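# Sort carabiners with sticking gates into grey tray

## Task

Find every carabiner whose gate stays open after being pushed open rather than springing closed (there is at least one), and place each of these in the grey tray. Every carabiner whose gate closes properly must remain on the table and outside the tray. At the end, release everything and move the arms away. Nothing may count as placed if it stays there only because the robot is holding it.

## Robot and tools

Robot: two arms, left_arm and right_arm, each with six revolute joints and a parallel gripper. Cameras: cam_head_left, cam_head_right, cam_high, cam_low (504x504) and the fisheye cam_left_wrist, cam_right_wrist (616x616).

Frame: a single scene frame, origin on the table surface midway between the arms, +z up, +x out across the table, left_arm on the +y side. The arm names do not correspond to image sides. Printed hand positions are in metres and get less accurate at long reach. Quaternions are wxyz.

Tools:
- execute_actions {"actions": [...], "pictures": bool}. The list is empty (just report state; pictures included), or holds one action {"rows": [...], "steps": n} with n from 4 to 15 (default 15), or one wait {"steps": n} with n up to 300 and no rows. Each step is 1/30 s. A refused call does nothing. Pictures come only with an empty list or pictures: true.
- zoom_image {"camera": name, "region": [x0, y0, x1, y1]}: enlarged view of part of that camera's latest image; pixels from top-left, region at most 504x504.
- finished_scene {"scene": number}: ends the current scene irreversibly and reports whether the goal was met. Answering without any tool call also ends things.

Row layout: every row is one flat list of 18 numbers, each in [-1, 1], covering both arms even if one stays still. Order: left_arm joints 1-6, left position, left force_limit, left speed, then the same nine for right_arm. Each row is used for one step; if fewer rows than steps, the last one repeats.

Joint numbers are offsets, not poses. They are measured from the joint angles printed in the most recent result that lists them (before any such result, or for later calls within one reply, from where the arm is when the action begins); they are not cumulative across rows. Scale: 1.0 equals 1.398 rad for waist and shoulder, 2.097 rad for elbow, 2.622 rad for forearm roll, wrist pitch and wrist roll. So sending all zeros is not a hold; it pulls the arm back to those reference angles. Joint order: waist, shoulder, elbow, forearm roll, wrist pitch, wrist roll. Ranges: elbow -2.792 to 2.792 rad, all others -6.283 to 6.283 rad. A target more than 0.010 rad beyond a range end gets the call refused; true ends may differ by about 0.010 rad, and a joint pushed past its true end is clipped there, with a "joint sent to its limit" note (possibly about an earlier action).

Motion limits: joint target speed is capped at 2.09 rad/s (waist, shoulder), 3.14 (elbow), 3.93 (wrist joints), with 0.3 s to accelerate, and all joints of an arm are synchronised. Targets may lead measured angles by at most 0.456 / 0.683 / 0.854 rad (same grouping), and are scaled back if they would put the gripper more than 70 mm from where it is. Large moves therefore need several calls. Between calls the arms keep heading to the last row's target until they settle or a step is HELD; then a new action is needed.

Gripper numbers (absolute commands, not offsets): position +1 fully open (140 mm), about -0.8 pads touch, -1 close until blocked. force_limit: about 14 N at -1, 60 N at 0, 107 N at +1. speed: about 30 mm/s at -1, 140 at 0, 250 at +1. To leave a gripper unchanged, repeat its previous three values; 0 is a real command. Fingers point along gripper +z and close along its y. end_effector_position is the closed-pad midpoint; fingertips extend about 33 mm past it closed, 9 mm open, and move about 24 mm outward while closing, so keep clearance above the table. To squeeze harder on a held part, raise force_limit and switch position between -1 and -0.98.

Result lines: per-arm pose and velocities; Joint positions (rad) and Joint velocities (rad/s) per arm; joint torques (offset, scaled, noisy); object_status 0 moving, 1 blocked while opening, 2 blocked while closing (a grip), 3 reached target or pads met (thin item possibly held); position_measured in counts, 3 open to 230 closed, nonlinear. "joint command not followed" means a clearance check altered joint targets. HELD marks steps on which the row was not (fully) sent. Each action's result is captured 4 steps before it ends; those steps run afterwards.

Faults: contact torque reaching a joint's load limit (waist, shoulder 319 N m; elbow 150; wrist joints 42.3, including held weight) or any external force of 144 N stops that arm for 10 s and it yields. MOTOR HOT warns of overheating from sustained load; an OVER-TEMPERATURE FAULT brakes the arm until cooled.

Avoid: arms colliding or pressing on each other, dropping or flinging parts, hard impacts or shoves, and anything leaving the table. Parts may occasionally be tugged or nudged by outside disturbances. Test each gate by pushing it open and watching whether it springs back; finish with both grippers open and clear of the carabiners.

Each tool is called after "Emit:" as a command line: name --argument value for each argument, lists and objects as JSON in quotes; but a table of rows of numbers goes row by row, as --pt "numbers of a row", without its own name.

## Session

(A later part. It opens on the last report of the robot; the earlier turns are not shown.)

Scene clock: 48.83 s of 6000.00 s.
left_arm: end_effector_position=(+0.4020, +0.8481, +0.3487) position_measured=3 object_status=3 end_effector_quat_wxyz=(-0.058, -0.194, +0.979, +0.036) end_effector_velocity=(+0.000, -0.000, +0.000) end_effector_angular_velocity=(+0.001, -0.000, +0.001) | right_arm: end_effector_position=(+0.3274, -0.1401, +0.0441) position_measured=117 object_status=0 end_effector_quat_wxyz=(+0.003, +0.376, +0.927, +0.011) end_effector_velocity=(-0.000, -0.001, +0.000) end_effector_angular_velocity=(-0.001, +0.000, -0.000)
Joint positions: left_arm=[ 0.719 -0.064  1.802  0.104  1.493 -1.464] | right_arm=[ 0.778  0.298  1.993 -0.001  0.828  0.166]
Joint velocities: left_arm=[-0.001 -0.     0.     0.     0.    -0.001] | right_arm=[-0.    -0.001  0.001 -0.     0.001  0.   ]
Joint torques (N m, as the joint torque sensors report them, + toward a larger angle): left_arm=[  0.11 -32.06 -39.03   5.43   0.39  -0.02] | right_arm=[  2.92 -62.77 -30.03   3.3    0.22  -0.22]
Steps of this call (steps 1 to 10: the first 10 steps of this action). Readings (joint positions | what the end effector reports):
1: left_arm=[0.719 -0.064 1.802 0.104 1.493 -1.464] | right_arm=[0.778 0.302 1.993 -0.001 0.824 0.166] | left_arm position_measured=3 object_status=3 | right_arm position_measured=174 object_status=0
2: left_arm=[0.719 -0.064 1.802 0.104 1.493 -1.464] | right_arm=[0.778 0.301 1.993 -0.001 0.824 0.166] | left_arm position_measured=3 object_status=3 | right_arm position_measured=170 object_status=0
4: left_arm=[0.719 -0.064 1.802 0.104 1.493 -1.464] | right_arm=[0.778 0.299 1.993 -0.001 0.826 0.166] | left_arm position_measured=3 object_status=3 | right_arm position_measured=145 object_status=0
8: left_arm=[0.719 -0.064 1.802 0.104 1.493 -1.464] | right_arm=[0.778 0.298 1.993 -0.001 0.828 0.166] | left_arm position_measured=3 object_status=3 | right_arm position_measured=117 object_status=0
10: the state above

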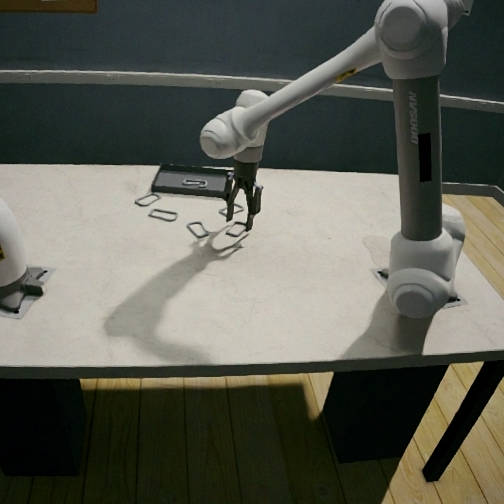

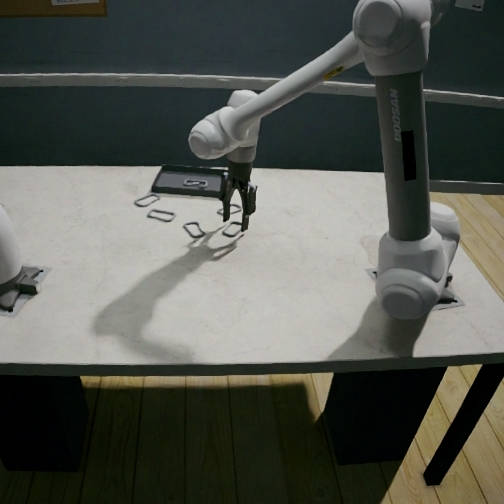

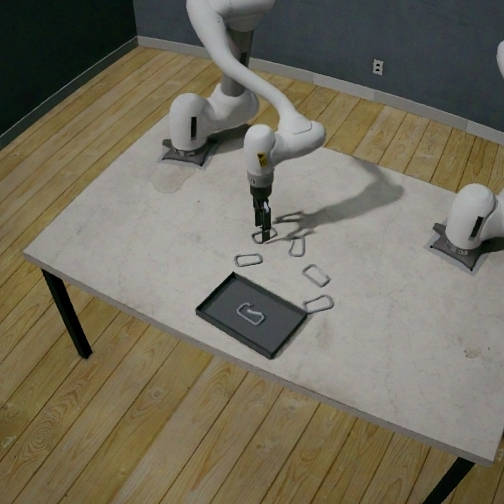

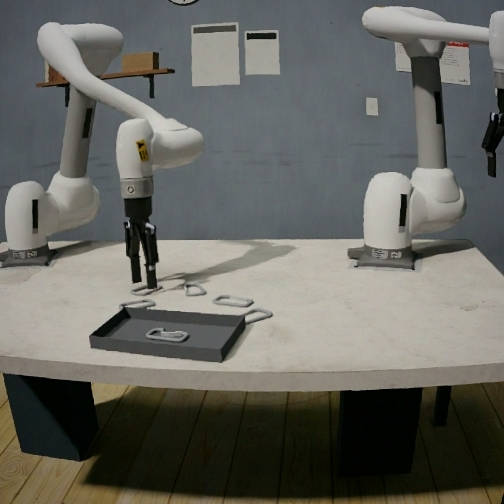

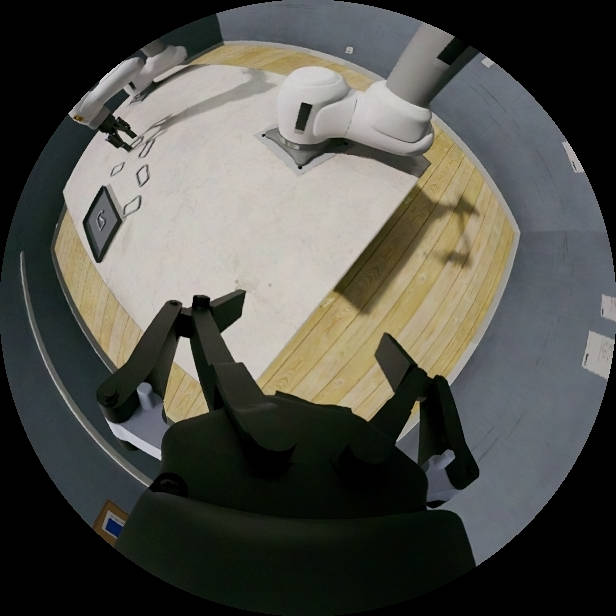

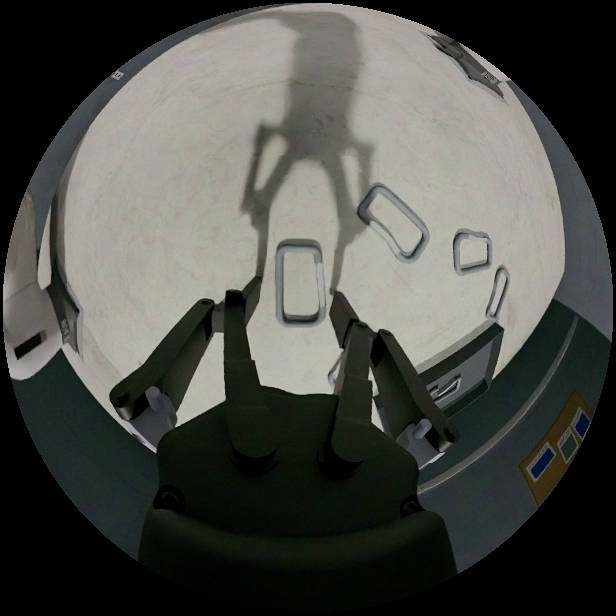

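Emit:
execute_actions --actions '[{"rows":[[0,0,0,0,0,0,1,-0.3,0.6,0,0.0042,0.0018,0,-0.0037,0,0.1,0,0.25],[0,0,0,0,0,0,1,-0.3,0.6,0,0.0042,0.0018,0,-0.0037,0,0.1,0,0.25],[0,0,0,0,0,0,1,-0.3,0.6,0,0.0042,0.0018,0,-0.0037,0,0.1,0,0.25],[0,0,0,0,0,0,1,-0.3,0.6,0,0.0042,0.0018,0,-0.0037,0,-0.36,0,0.25]],"steps":15}]' --pictures false

Emit:
execute_actions --actions '[{"steps":7}]' --pictures true

Emit:
zoom_image --camera "cam_right_wrist" --region '[210,220,450,400]'

Emit:
execute_actions --actions '[{"rows":[[0,0,0,0,0,0,1,-0.3,0.6,0,-0.003,0,0,0.0016,0,0.1,0,0.8]],"steps":14}]' --pictures true

Emit:
zoom_image --camera "cam_right_wrist" --region '[210,220,450,400]'

Scene clock: 49.47 s of 6000.00 s.
left_arm: end_effector_position=(+0.4020, +0.8481, +0.3487) position_measured=3 object_status=3 end_effector_quat_wxyz=(-0.058, -0.194, +0.979, +0.036) end_effector_velocity=(+0.001, -0.001, -0.000) end_effector_angular_velocity=(-0.000, -0.000, -0.001) | right_arm: end_effector_position=(+0.3275, -0.1399, +0.0394) position_measured=172 object_status=0 end_effector_quat_wxyz=(+0.003, +0.376, +0.927, +0.012) end_effector_velocity=(+0.001, +0.000, -0.001) end_effector_angular_velocity=(-0.000, -0.001, +0.001)
Joint positions: left_arm=[ 0.719 -0.064  1.802  0.104  1.493 -1.464] | right_arm=[ 0.778  0.303  1.997 -0.001  0.818  0.166]
Joint velocities: left_arm=[-0.002  0.     0.    -0.001 -0.    -0.001] | right_arm=[-0.     0.002 -0.    -0.001 -0.001 -0.001]
Joint torques (N m, as the joint torque sensors report them, + toward a larger angle): left_arm=[ -0.3  -32.28 -38.8    5.43   0.43  -0.03] | right_arm=[  4.68 -12.87   2.73   4.     1.14  -0.05]
Steps of this call (steps 1 to 4: the last 4 steps of your previous action; steps 5 to 8: the robot went on to your last target; steps 9 to 19: the first 11 steps of this action). Readings (joint positions | what the end effector reports):
9: left_arm=[0.719 -0.064 1.802 0.104 1.493 -1.464] | right_arm=[0.778 0.298 1.993 -0.001 0.828 0.166] | left_arm position_measured=3 object_status=3 | right_arm position_measured=117 object_status=3
10: left_arm=[0.719 -0.064 1.802 0.104 1.493 -1.464] | right_arm=[0.778 0.298 1.994 -0.001 0.826 0.166] | left_arm position_measured=3 object_status=3 | right_arm position_measured=117 object_status=3
12: left_arm=[0.719 -0.064 1.802 0.104 1.493 -1.464] | right_arm=[0.778 0.301 1.996 -0.001 0.821 0.166] | left_arm position_measured=3 object_status=3 | right_arm position_measured=117 object_status=0
16: left_arm=[0.719 -0.064 1.802 0.104 1.493 -1.464] | right_arm=[0.778 0.303 1.997 -0.001 0.818 0.166] | left_arm position_measured=3 object_status=3 | right_arm position_measured=147 object_status=0
19: the state above

Scene clock: 49.70 s of 6000.00 s.
left_arm: end_effector_position=(+0.4020, +0.8481, +0.3487) position_measured=3 object_status=3 end_effector_quat_wxyz=(-0.058, -0.194, +0.979, +0.036) end_effector_velocity=(+0.000, -0.001, +0.000) end_effector_angular_velocity=(-0.000, -0.000, -0.002) | right_arm: end_effector_position=(+0.3274, -0.1400, +0.0393) position_measured=174 object_status=3 end_effector_quat_wxyz=(+0.003, +0.376, +0.927, +0.011) end_effector_velocity=(-0.001, -0.000, -0.001) end_effector_angular_velocity=(-0.001, +0.002, -0.000)
Joint positions: left_arm=[ 0.719 -0.064  1.802  0.104  1.493 -1.464] | right_arm=[ 0.778  0.303  1.997 -0.001  0.818  0.166]
Joint velocities: left_arm=[-0.001 -0.     0.    -0.     0.     0.001] | right_arm=[ 0.     0.002  0.001  0.001 -0.     0.   ]
Joint torques (N m, as the joint torque sensors report them, + toward a larger angle): left_arm=[ -0.96 -32.12 -39.3    5.35   0.44  -0.01] | right_arm=[ 1.52 -5.22  8.6   3.78  1.86 -0.13]
Kept back: nothing.
Steps of this call (steps 1 to 4: the last 4 steps of your previous action; steps 5 to 7: the robot went on to your last target). Readings (joint positions | what the end effector reports):
1: left_arm=[0.719 -0.064 1.802 0.104 1.493 -1.464] | right_arm=[0.778 0.303 1.997 -0.001 0.818 0.166] | left_arm position_measured=3 object_status=3 | right_arm position_measured=174 object_status=0
2: left_arm=[0.719 -0.064 1.802 0.104 1.493 -1.464] | right_arm=[0.778 0.303 1.997 -0.001 0.818 0.166] | left_arm position_measured=3 object_status=3 | right_arm position_measured=174 object_status=0
4: left_arm=[0.719 -0.064 1.802 0.104 1.493 -1.464] | right_arm=[0.778 0.303 1.997 -0.001 0.818 0.166] | left_arm position_measured=3 object_status=3 | right_arm position_measured=174 object_status=0
7: the state above

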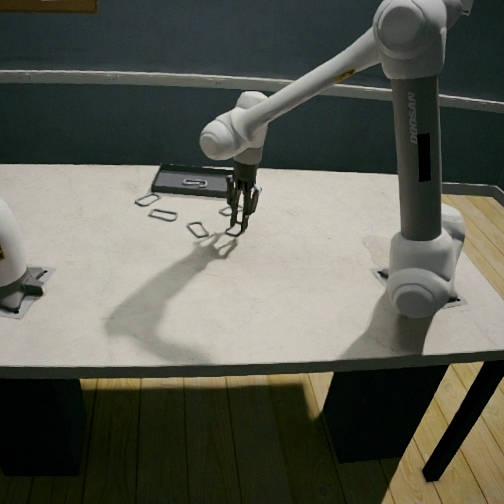

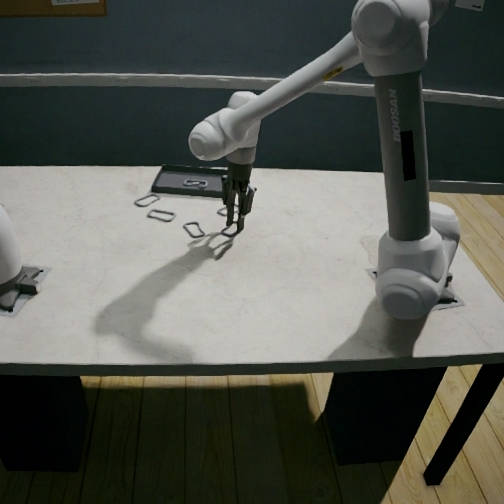

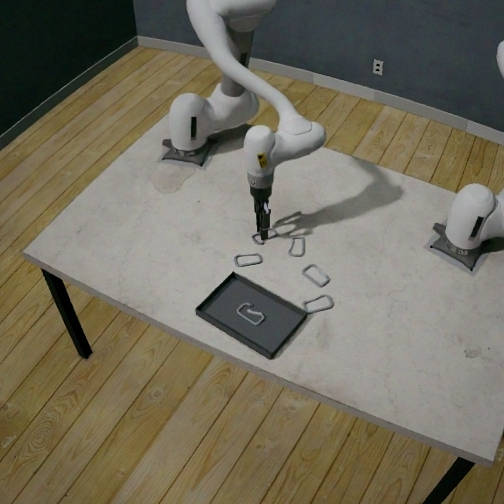

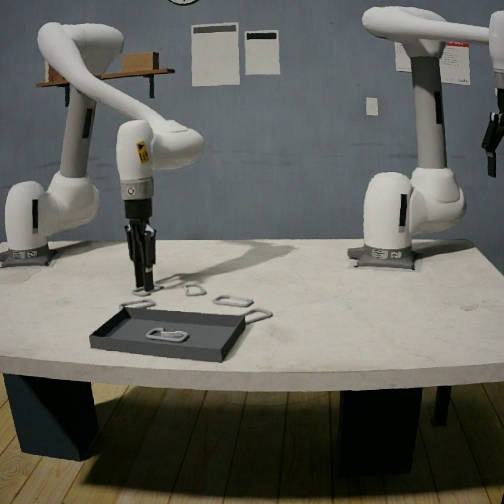

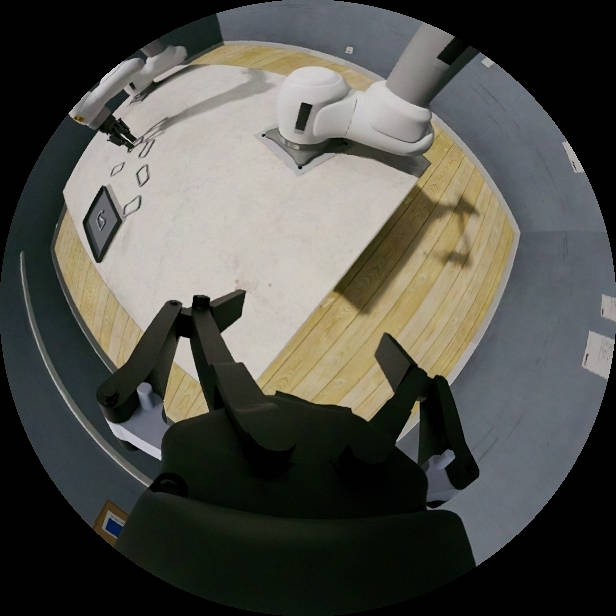

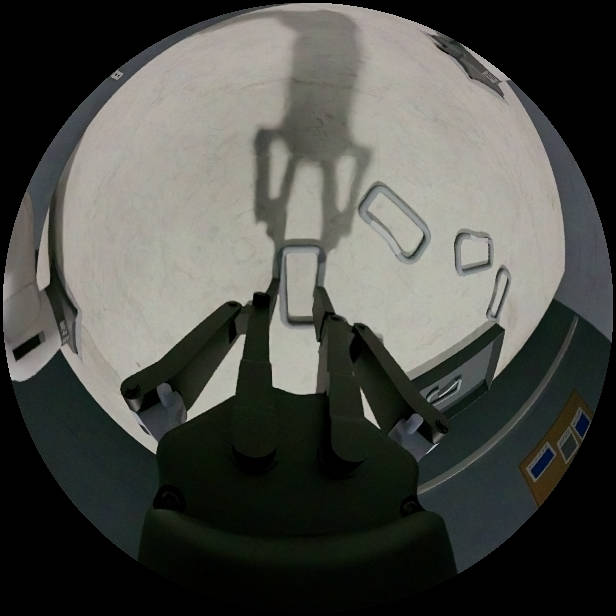

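Region (210, 220, 450, 400) of cam_right_wrist's 616x616 image, scaled by 2.100, with more detail than that image has; it fills the top 378 rows of this view, and the rest is white.

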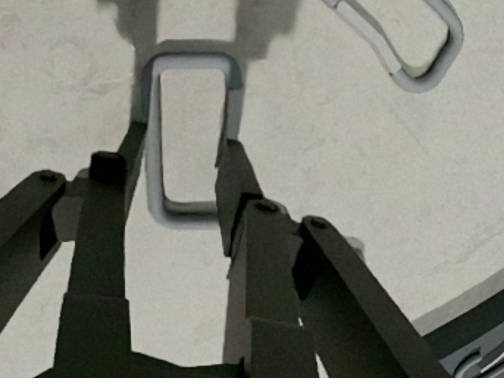

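Scene clock: 50.03 s of 6000.00 s.
left_arm: end_effector_position=(+0.4020, +0.8481, +0.3487) position_measured=3 object_status=3 end_effector_quat_wxyz=(-0.058, -0.194, +0.979, +0.036) end_effector_velocity=(-0.000, +0.000, -0.001) end_effector_angular_velocity=(-0.001, +0.001, +0.002) | right_arm: end_effector_position=(+0.3269, -0.1409, +0.0416) position_measured=117 object_status=0 end_effector_quat_wxyz=(+0.003, +0.376, +0.927, +0.011) end_effector_velocity=(+0.000, +0.001, +0.002) end_effector_angular_velocity=(+0.002, -0.001, -0.000)
Joint positions: left_arm=[ 0.719 -0.064  1.802  0.104  1.493 -1.464] | right_arm=[ 0.778  0.299  1.997 -0.001  0.822  0.166]
Joint velocities: left_arm=[ 0.001  0.001 -0.    -0.001  0.    -0.   ] | right_arm=[ 0.    -0.002 -0.001  0.     0.001  0.   ]
Joint torques (N m, as the joint torque sensors report them, + toward a larger angle): left_arm=[ -0.8  -31.8  -39.18   5.33   0.35   0.05] | right_arm=[  2.92 -63.67 -31.13   3.44  -0.39  -0.16]
Steps of this call (steps 1 to 10: the first 10 steps of this action). Readings (joint positions | what the end effector reports):
1: left_arm=[0.719 -0.064 1.802 0.104 1.493 -1.464] | right_arm=[0.778 0.303 1.997 -0.001 0.818 0.166] | left_arm position_measured=3 object_status=3 | right_arm position_measured=174 object_status=0
2: left_arm=[0.719 -0.064 1.802 0.104 1.493 -1.464] | right_arm=[0.778 0.303 1.998 -0.001 0.819 0.166] | left_arm position_measured=3 object_status=3 | right_arm position_measured=170 object_status=0
4: left_arm=[0.719 -0.064 1.802 0.104 1.493 -1.464] | right_arm=[0.778 0.301 1.998 -0.001 0.821 0.166] | left_arm position_measured=3 object_status=3 | right_arm position_measured=145 object_status=0
8: left_arm=[0.719 -0.064 1.802 0.104 1.493 -1.464] | right_arm=[0.778 0.300 1.997 -0.001 0.822 0.166] | left_arm position_measured=3 object_status=3 | right_arm position_measured=117 object_status=0
10: the state above

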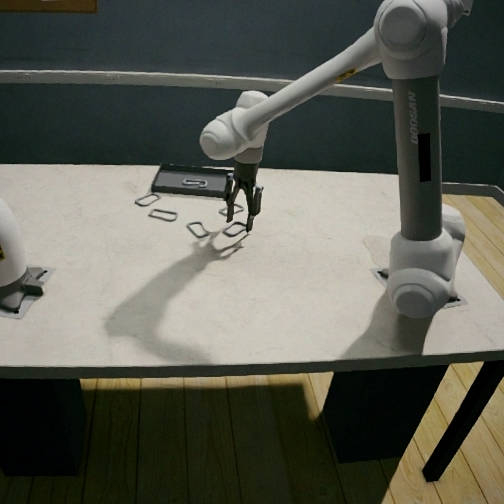

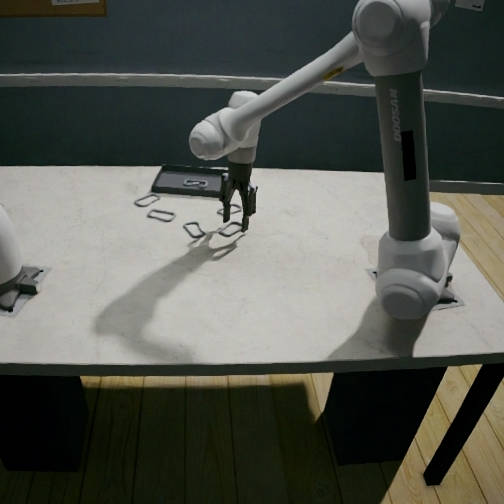

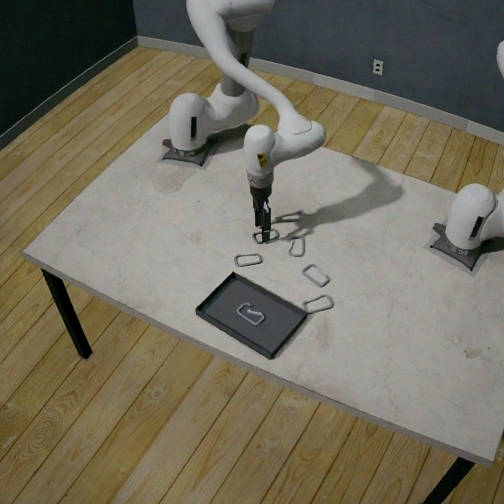

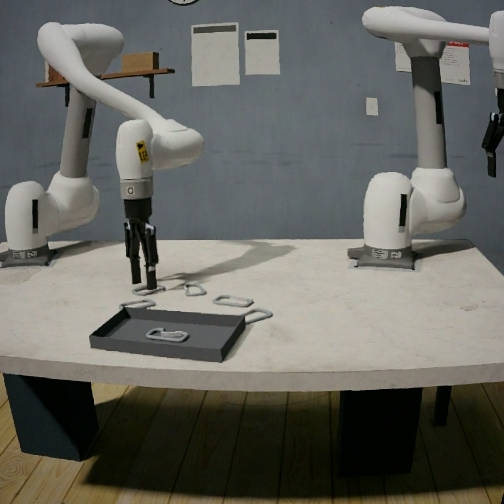

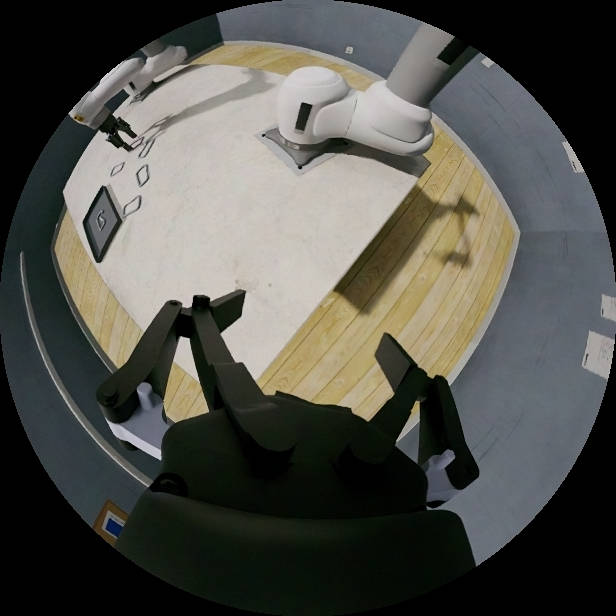

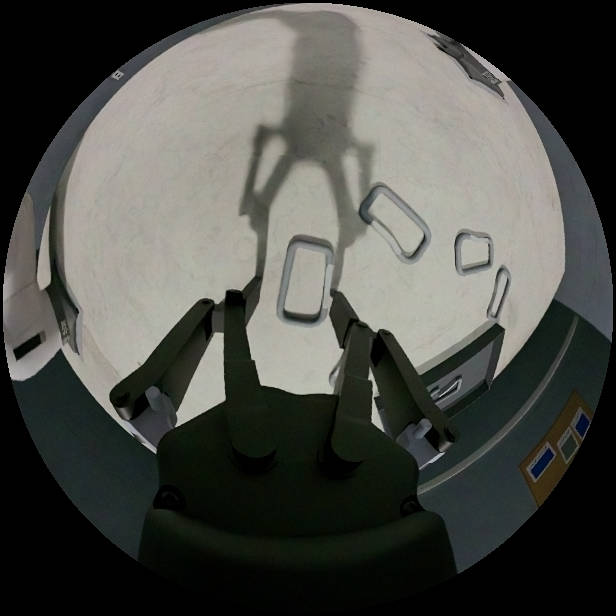

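Region (210, 220, 450, 400) of cam_right_wrist's 616x616 image, scaled by 2.100, with more detail than that image has; it fills the top 378 rows of this view, and the rest is white.

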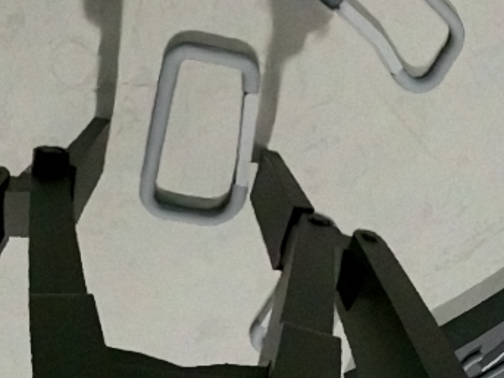

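Emit:
execute_actions --actions '[{"rows":[[0,0,0,0,0,0,1,-0.3,0.6,0,-0.0135,-0.006,0,0.012,0,0.1,0,0.5],[0,0,0,0,0,0,1,-0.3,0.6,0,-0.0135,-0.006,0,0.012,0,0.1,0,0.5],[0,0,0,0,0,0,1,-0.3,0.6,0,-0.0135,-0.006,0,0.012,0,0.1,0,0.5],[0,0,0,0,0,0,1,-0.3,0.6,0,-0.0135,-0.006,0,0.012,0,0.1,0,0.5],[0,0,0,0,0,0,1,-0.3,0.6,0,-0.0135,-0.006,0,0.012,0,0.1,0,0.5],[0,0,0,0,0,0,1,-0.3,0.6,0,-0.005,-0.0117,0,0.0245,0.04,0.1,0,0.5]],"steps":15}]' --pictures false

Emit:
execute_actions --actions '[{"steps":5}]' --pictures true

Emit:
zoom_image --camera "cam_right_wrist" --region '[210,220,450,400]'

Scene clock: 50.83 s of 6000.00 s.
left_arm: end_effector_position=(+0.4020, +0.8481, +0.3487) position_measured=3 object_status=3 end_effector_quat_wxyz=(-0.058, -0.194, +0.979, +0.036) end_effector_velocity=(-0.000, +0.001, +0.000) end_effector_angular_velocity=(+0.001, +0.000, -0.000) | right_arm: end_effector_position=(+0.3252, -0.1433, +0.0564) position_measured=117 object_status=3 end_effector_quat_wxyz=(-0.000, +0.416, +0.909, -0.002) end_effector_velocity=(-0.006, -0.009, -0.003) end_effector_angular_velocity=(-0.081, +0.054, -0.310)
Joint positions: left_arm=[ 0.719 -0.064  1.802  0.104  1.493 -1.464] | right_arm=[ 0.778  0.291  1.974 -0.001  0.881  0.255]
Joint velocities: left_arm=[ 0.001 -0.    -0.     0.001 -0.     0.001] | right_arm=[ 0.     0.032 -0.038 -0.     0.103  0.31 ]
Joint torques (N m, as the joint torque sensors report them, + toward a larger angle): left_arm=[ -0.24 -32.01 -39.51   5.39   0.22   0.08] | right_arm=[  3.7  -65.85 -30.87   3.63  -0.04  -0.46]
Steps of this call (steps 1 to 4: the last 4 steps of your previous action; steps 5 to 13: the robot went on to your last target; steps 14 to 24: the first 11 steps of this action). Readings (joint positions | what the end effector reports):
14: left_arm=[0.719 -0.064 1.802 0.104 1.493 -1.464] | right_arm=[0.778 0.299 1.997 -0.001 0.822 0.166] | left_arm position_measured=3 object_status=3 | right_arm position_measured=117 object_status=3
15: left_arm=[0.719 -0.064 1.802 0.104 1.493 -1.464] | right_arm=[0.778 0.296 1.995 -0.001 0.828 0.166] | left_arm position_measured=3 object_status=3 | right_arm position_measured=117 object_status=3
17: left_arm=[0.719 -0.064 1.802 0.104 1.493 -1.464] | right_arm=[0.778 0.286 1.988 -0.001 0.843 0.166] | left_arm position_measured=3 object_status=3 | right_arm position_measured=117 object_status=3
21: left_arm=[0.719 -0.064 1.802 0.104 1.493 -1.464] | right_arm=[0.778 0.284 1.982 -0.001 0.862 0.194] | left_arm position_measured=3 object_status=3 | right_arm position_measured=117 object_status=3
24: the state above

Scene clock: 51.00 s of 6000.00 s.
left_arm: end_effector_position=(+0.4020, +0.8481, +0.3487) position_measured=3 object_status=3 end_effector_quat_wxyz=(-0.058, -0.194, +0.979, +0.036) end_effector_velocity=(+0.000, +0.000, -0.000) end_effector_angular_velocity=(+0.000, +0.001, +0.002) | right_arm: end_effector_position=(+0.3249, -0.1437, +0.0562) position_measured=117 object_status=3 end_effector_quat_wxyz=(-0.001, +0.423, +0.906, -0.004) end_effector_velocity=(-0.000, +0.000, +0.001) end_effector_angular_velocity=(-0.003, +0.003, -0.017)
Joint positions: left_arm=[ 0.719 -0.064  1.802  0.104  1.493 -1.464] | right_arm=[ 0.778  0.292  1.973 -0.001  0.886  0.27 ]
Joint velocities: left_arm=[ 0.     0.001 -0.     0.001 -0.    -0.002] | right_arm=[-0.     0.001 -0.003  0.001  0.006  0.016]
Joint torques (N m, as the joint torque sensors report them, + toward a larger angle): left_arm=[ -0.06 -32.13 -39.2    5.42   0.31  -0.07] | right_arm=[  2.93 -62.59 -30.64   3.36   0.26  -0.6 ]
Kept back: nothing.
Steps of this call (steps 1 to 4: the last 4 steps of your previous action; step 5: the robot went on to your last target). Readings (joint positions | what the end effector reports):
1: left_arm=[0.719 -0.064 1.802 0.104 1.493 -1.464] | right_arm=[0.778 0.291 1.974 -0.001 0.883 0.263] | left_arm position_measured=3 object_status=3 | right_arm position_measured=117 object_status=3
2: left_arm=[0.719 -0.064 1.802 0.104 1.493 -1.464] | right_arm=[0.778 0.292 1.973 -0.001 0.884 0.266] | left_arm position_measured=3 object_status=3 | right_arm position_measured=117 object_status=3
4: left_arm=[0.719 -0.064 1.802 0.104 1.493 -1.464] | right_arm=[0.778 0.292 1.973 -0.001 0.886 0.269] | left_arm position_measured=3 object_status=3 | right_arm position_measured=117 object_status=3
5: the state above

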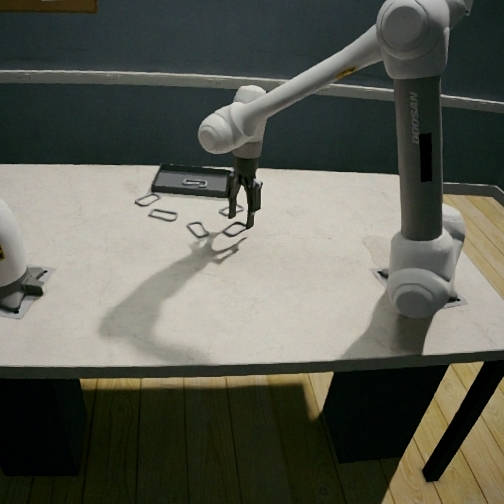

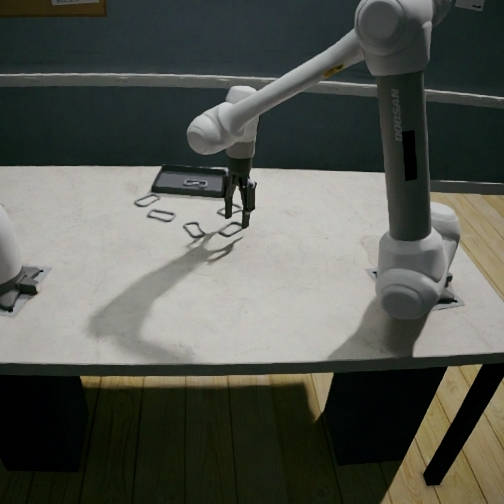

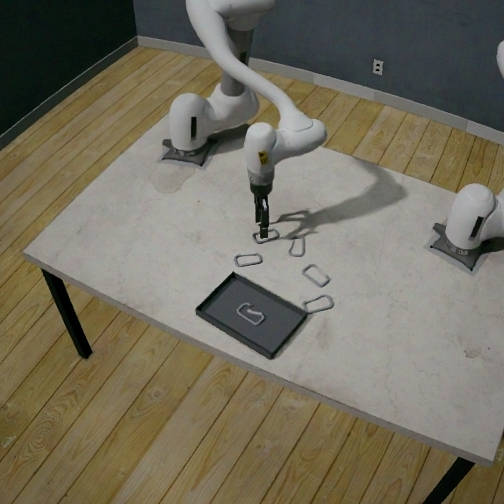

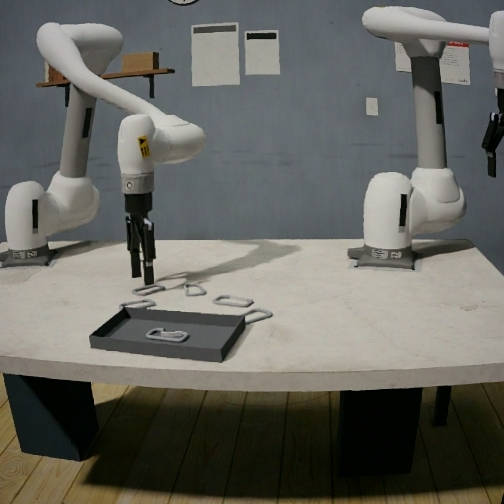

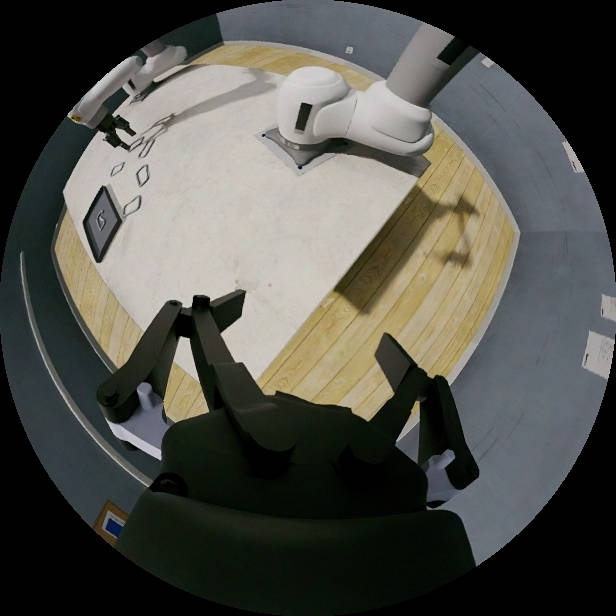

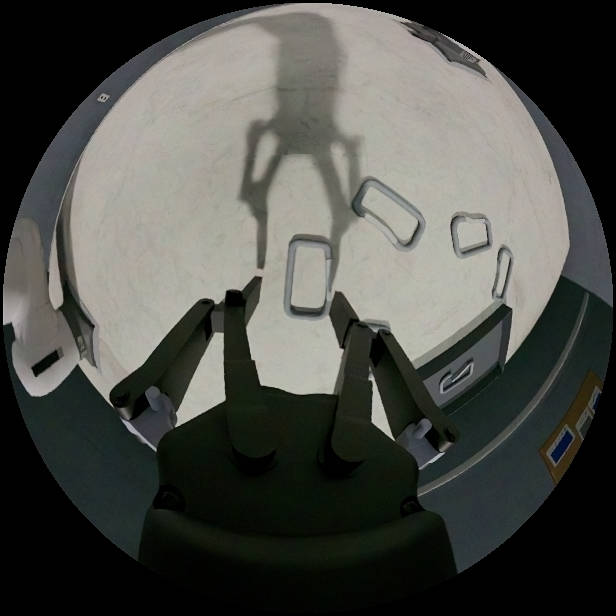

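Region (210, 220, 450, 400) of cam_right_wrist's 616x616 image, scaled by 2.100, with more detail than that image has; it fills the top 378 rows of this view, and the rest is white.

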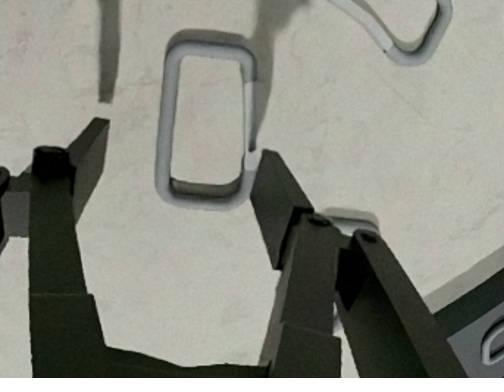

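Emit:
execute_actions --actions '[{"rows":[[0,0,0,0,0,0,1,-0.3,0.6,-0.0045,0.013,-0.012,0,0.0027,0.013,0.1,0,0.5]],"steps":12}]' --pictures false

Emit:
execute_actions --actions '[{"steps":5}]' --pictures true

Emit:
zoom_image --camera "cam_right_wrist" --region '[210,220,450,400]'

Scene clock: 51.50 s of 6000.00 s.
left_arm: end_effector_position=(+0.4020, +0.8481, +0.3487) position_measured=3 object_status=3 end_effector_quat_wxyz=(-0.058, -0.194, +0.979, +0.036) end_effector_velocity=(+0.000, -0.001, -0.000) end_effector_angular_velocity=(-0.000, +0.001, -0.003) | right_arm: end_effector_position=(+0.3352, -0.1353, +0.0559) position_measured=117 object_status=3 end_effector_quat_wxyz=(-0.001, +0.441, +0.898, -0.005) end_effector_velocity=(+0.006, +0.005, -0.000) end_effector_angular_velocity=(-0.000, -0.000, -0.024)
Joint positions: left_arm=[ 0.719 -0.064  1.802  0.104  1.493 -1.464] | right_arm=[ 0.772  0.31   1.949 -0.001  0.893  0.303]
Joint velocities: left_arm=[-0.002  0.     0.     0.     0.     0.001] | right_arm=[-0.004  0.01  -0.015 -0.     0.005  0.02 ]
Joint torques (N m, as the joint torque sensors report them, + toward a larger angle): left_arm=[ -0.18 -31.89 -39.07   5.47   0.39   0.07] | right_arm=[  6.58 -66.43 -31.25   3.38  -0.27  -0.78]
Steps of this call (steps 1 to 7: the robot went on to your last target; steps 8 to 15: the first 8 steps of this action). Readings (joint positions | what the end effector reports):
8: left_arm=[0.719 -0.064 1.802 0.104 1.493 -1.464] | right_arm=[0.778 0.292 1.972 -0.001 0.886 0.271] | left_arm position_measured=3 object_status=3 | right_arm position_measured=117 object_status=3
9: left_arm=[0.719 -0.064 1.802 0.104 1.493 -1.464] | right_arm=[0.777 0.295 1.968 -0.001 0.888 0.277] | left_arm position_measured=3 object_status=3 | right_arm position_measured=117 object_status=3
11: left_arm=[0.719 -0.064 1.802 0.104 1.493 -1.464] | right_arm=[0.774 0.305 1.955 -0.001 0.891 0.293] | left_arm position_measured=3 object_status=3 | right_arm position_measured=117 object_status=3
15: the state above

Scene clock: 51.67 s of 6000.00 s.
left_arm: end_effector_position=(+0.4020, +0.8481, +0.3487) position_measured=3 object_status=3 end_effector_quat_wxyz=(-0.058, -0.194, +0.979, +0.036) end_effector_velocity=(-0.000, +0.000, +0.000) end_effector_angular_velocity=(+0.001, -0.000, +0.000) | right_arm: end_effector_position=(+0.3356, -0.1349, +0.0559) position_measured=117 object_status=3 end_effector_quat_wxyz=(-0.000, +0.441, +0.897, -0.004) end_effector_velocity=(+0.001, +0.001, +0.001) end_effector_angular_velocity=(+0.001, -0.001, -0.004)
Joint positions: left_arm=[ 0.719 -0.064  1.802  0.104  1.493 -1.464] | right_arm=[ 0.772  0.31   1.948 -0.001  0.893  0.304]
Joint velocities: left_arm=[ 0.    -0.001  0.     0.     0.    -0.   ] | right_arm=[-0.001 -0.    -0.002 -0.     0.     0.003]
Joint torques (N m, as the joint torque sensors report them, + toward a larger angle): left_arm=[  0.16 -31.96 -38.94   5.57   0.4    0.1 ] | right_arm=[  3.28 -64.39 -29.96   3.39  -0.29  -0.36]
Kept back: nothing.
Steps of this call (steps 1 to 4: the last 4 steps of your previous action; step 5: the robot went on to your last target). Readings (joint positions | what the end effector reports):
1: left_arm=[0.719 -0.064 1.802 0.104 1.493 -1.464] | right_arm=[0.772 0.310 1.948 -0.001 0.893 0.303] | left_arm position_measured=3 object_status=3 | right_arm position_measured=117 object_status=3
2: left_arm=[0.719 -0.064 1.802 0.104 1.493 -1.464] | right_arm=[0.772 0.310 1.948 -0.001 0.893 0.303] | left_arm position_measured=3 object_status=3 | right_arm position_measured=117 object_status=3
4: left_arm=[0.719 -0.064 1.802 0.104 1.493 -1.464] | right_arm=[0.772 0.310 1.948 -0.001 0.893 0.304] | left_arm position_measured=3 object_status=3 | right_arm position_measured=117 object_status=3
5: the state above

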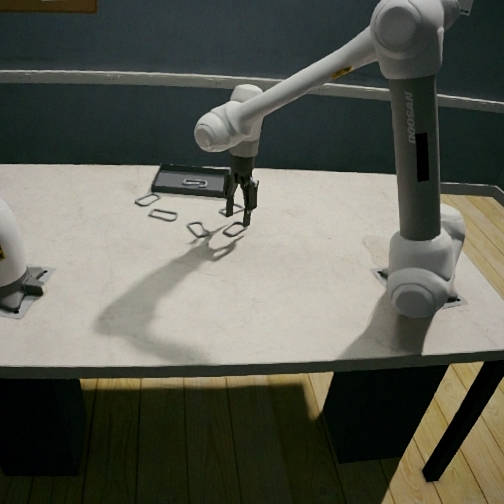

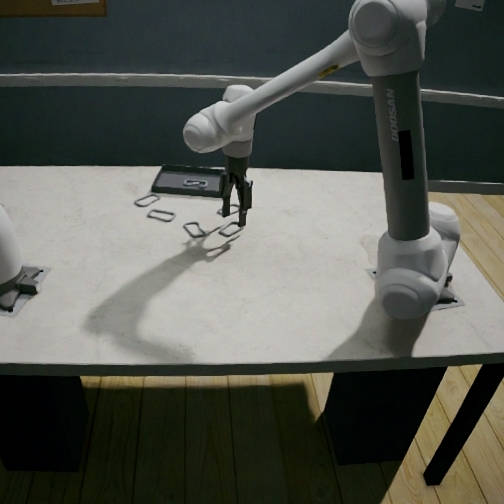

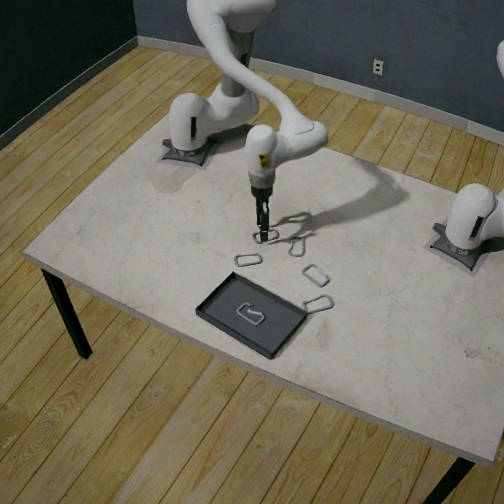

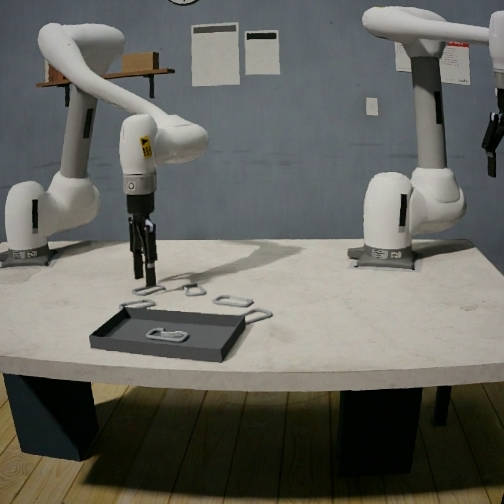

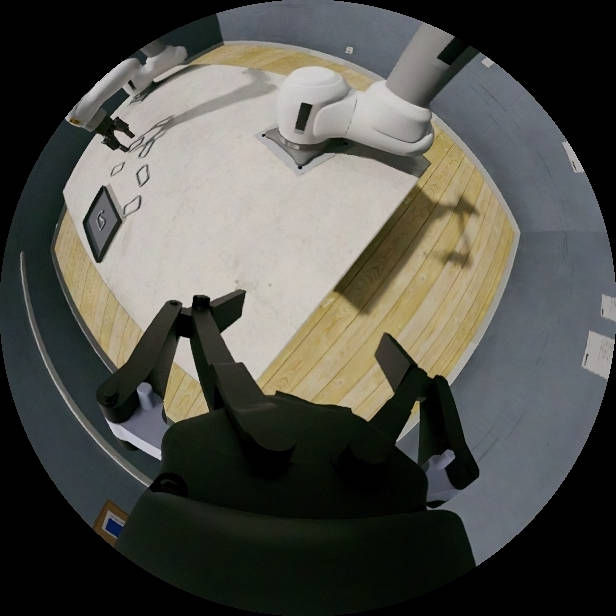

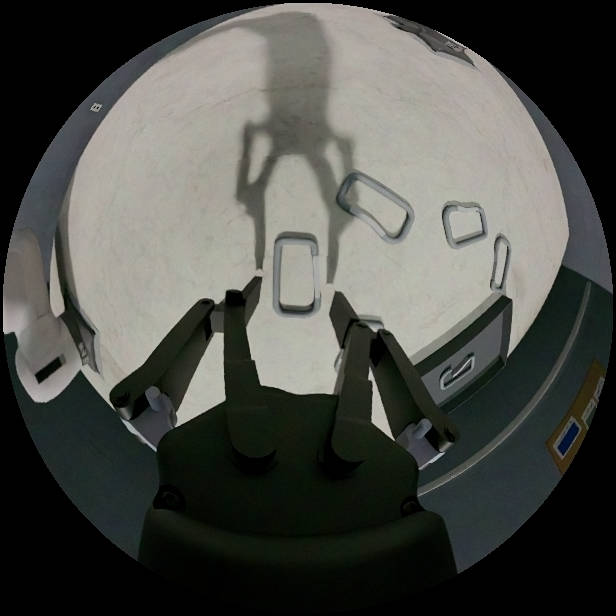

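Region (210, 220, 450, 400) of cam_right_wrist's 616x616 image, scaled by 2.100, with more detail than that image has; it fills the top 378 rows of this view, and the rest is white.

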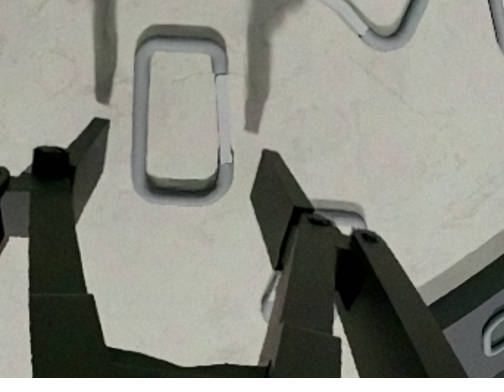

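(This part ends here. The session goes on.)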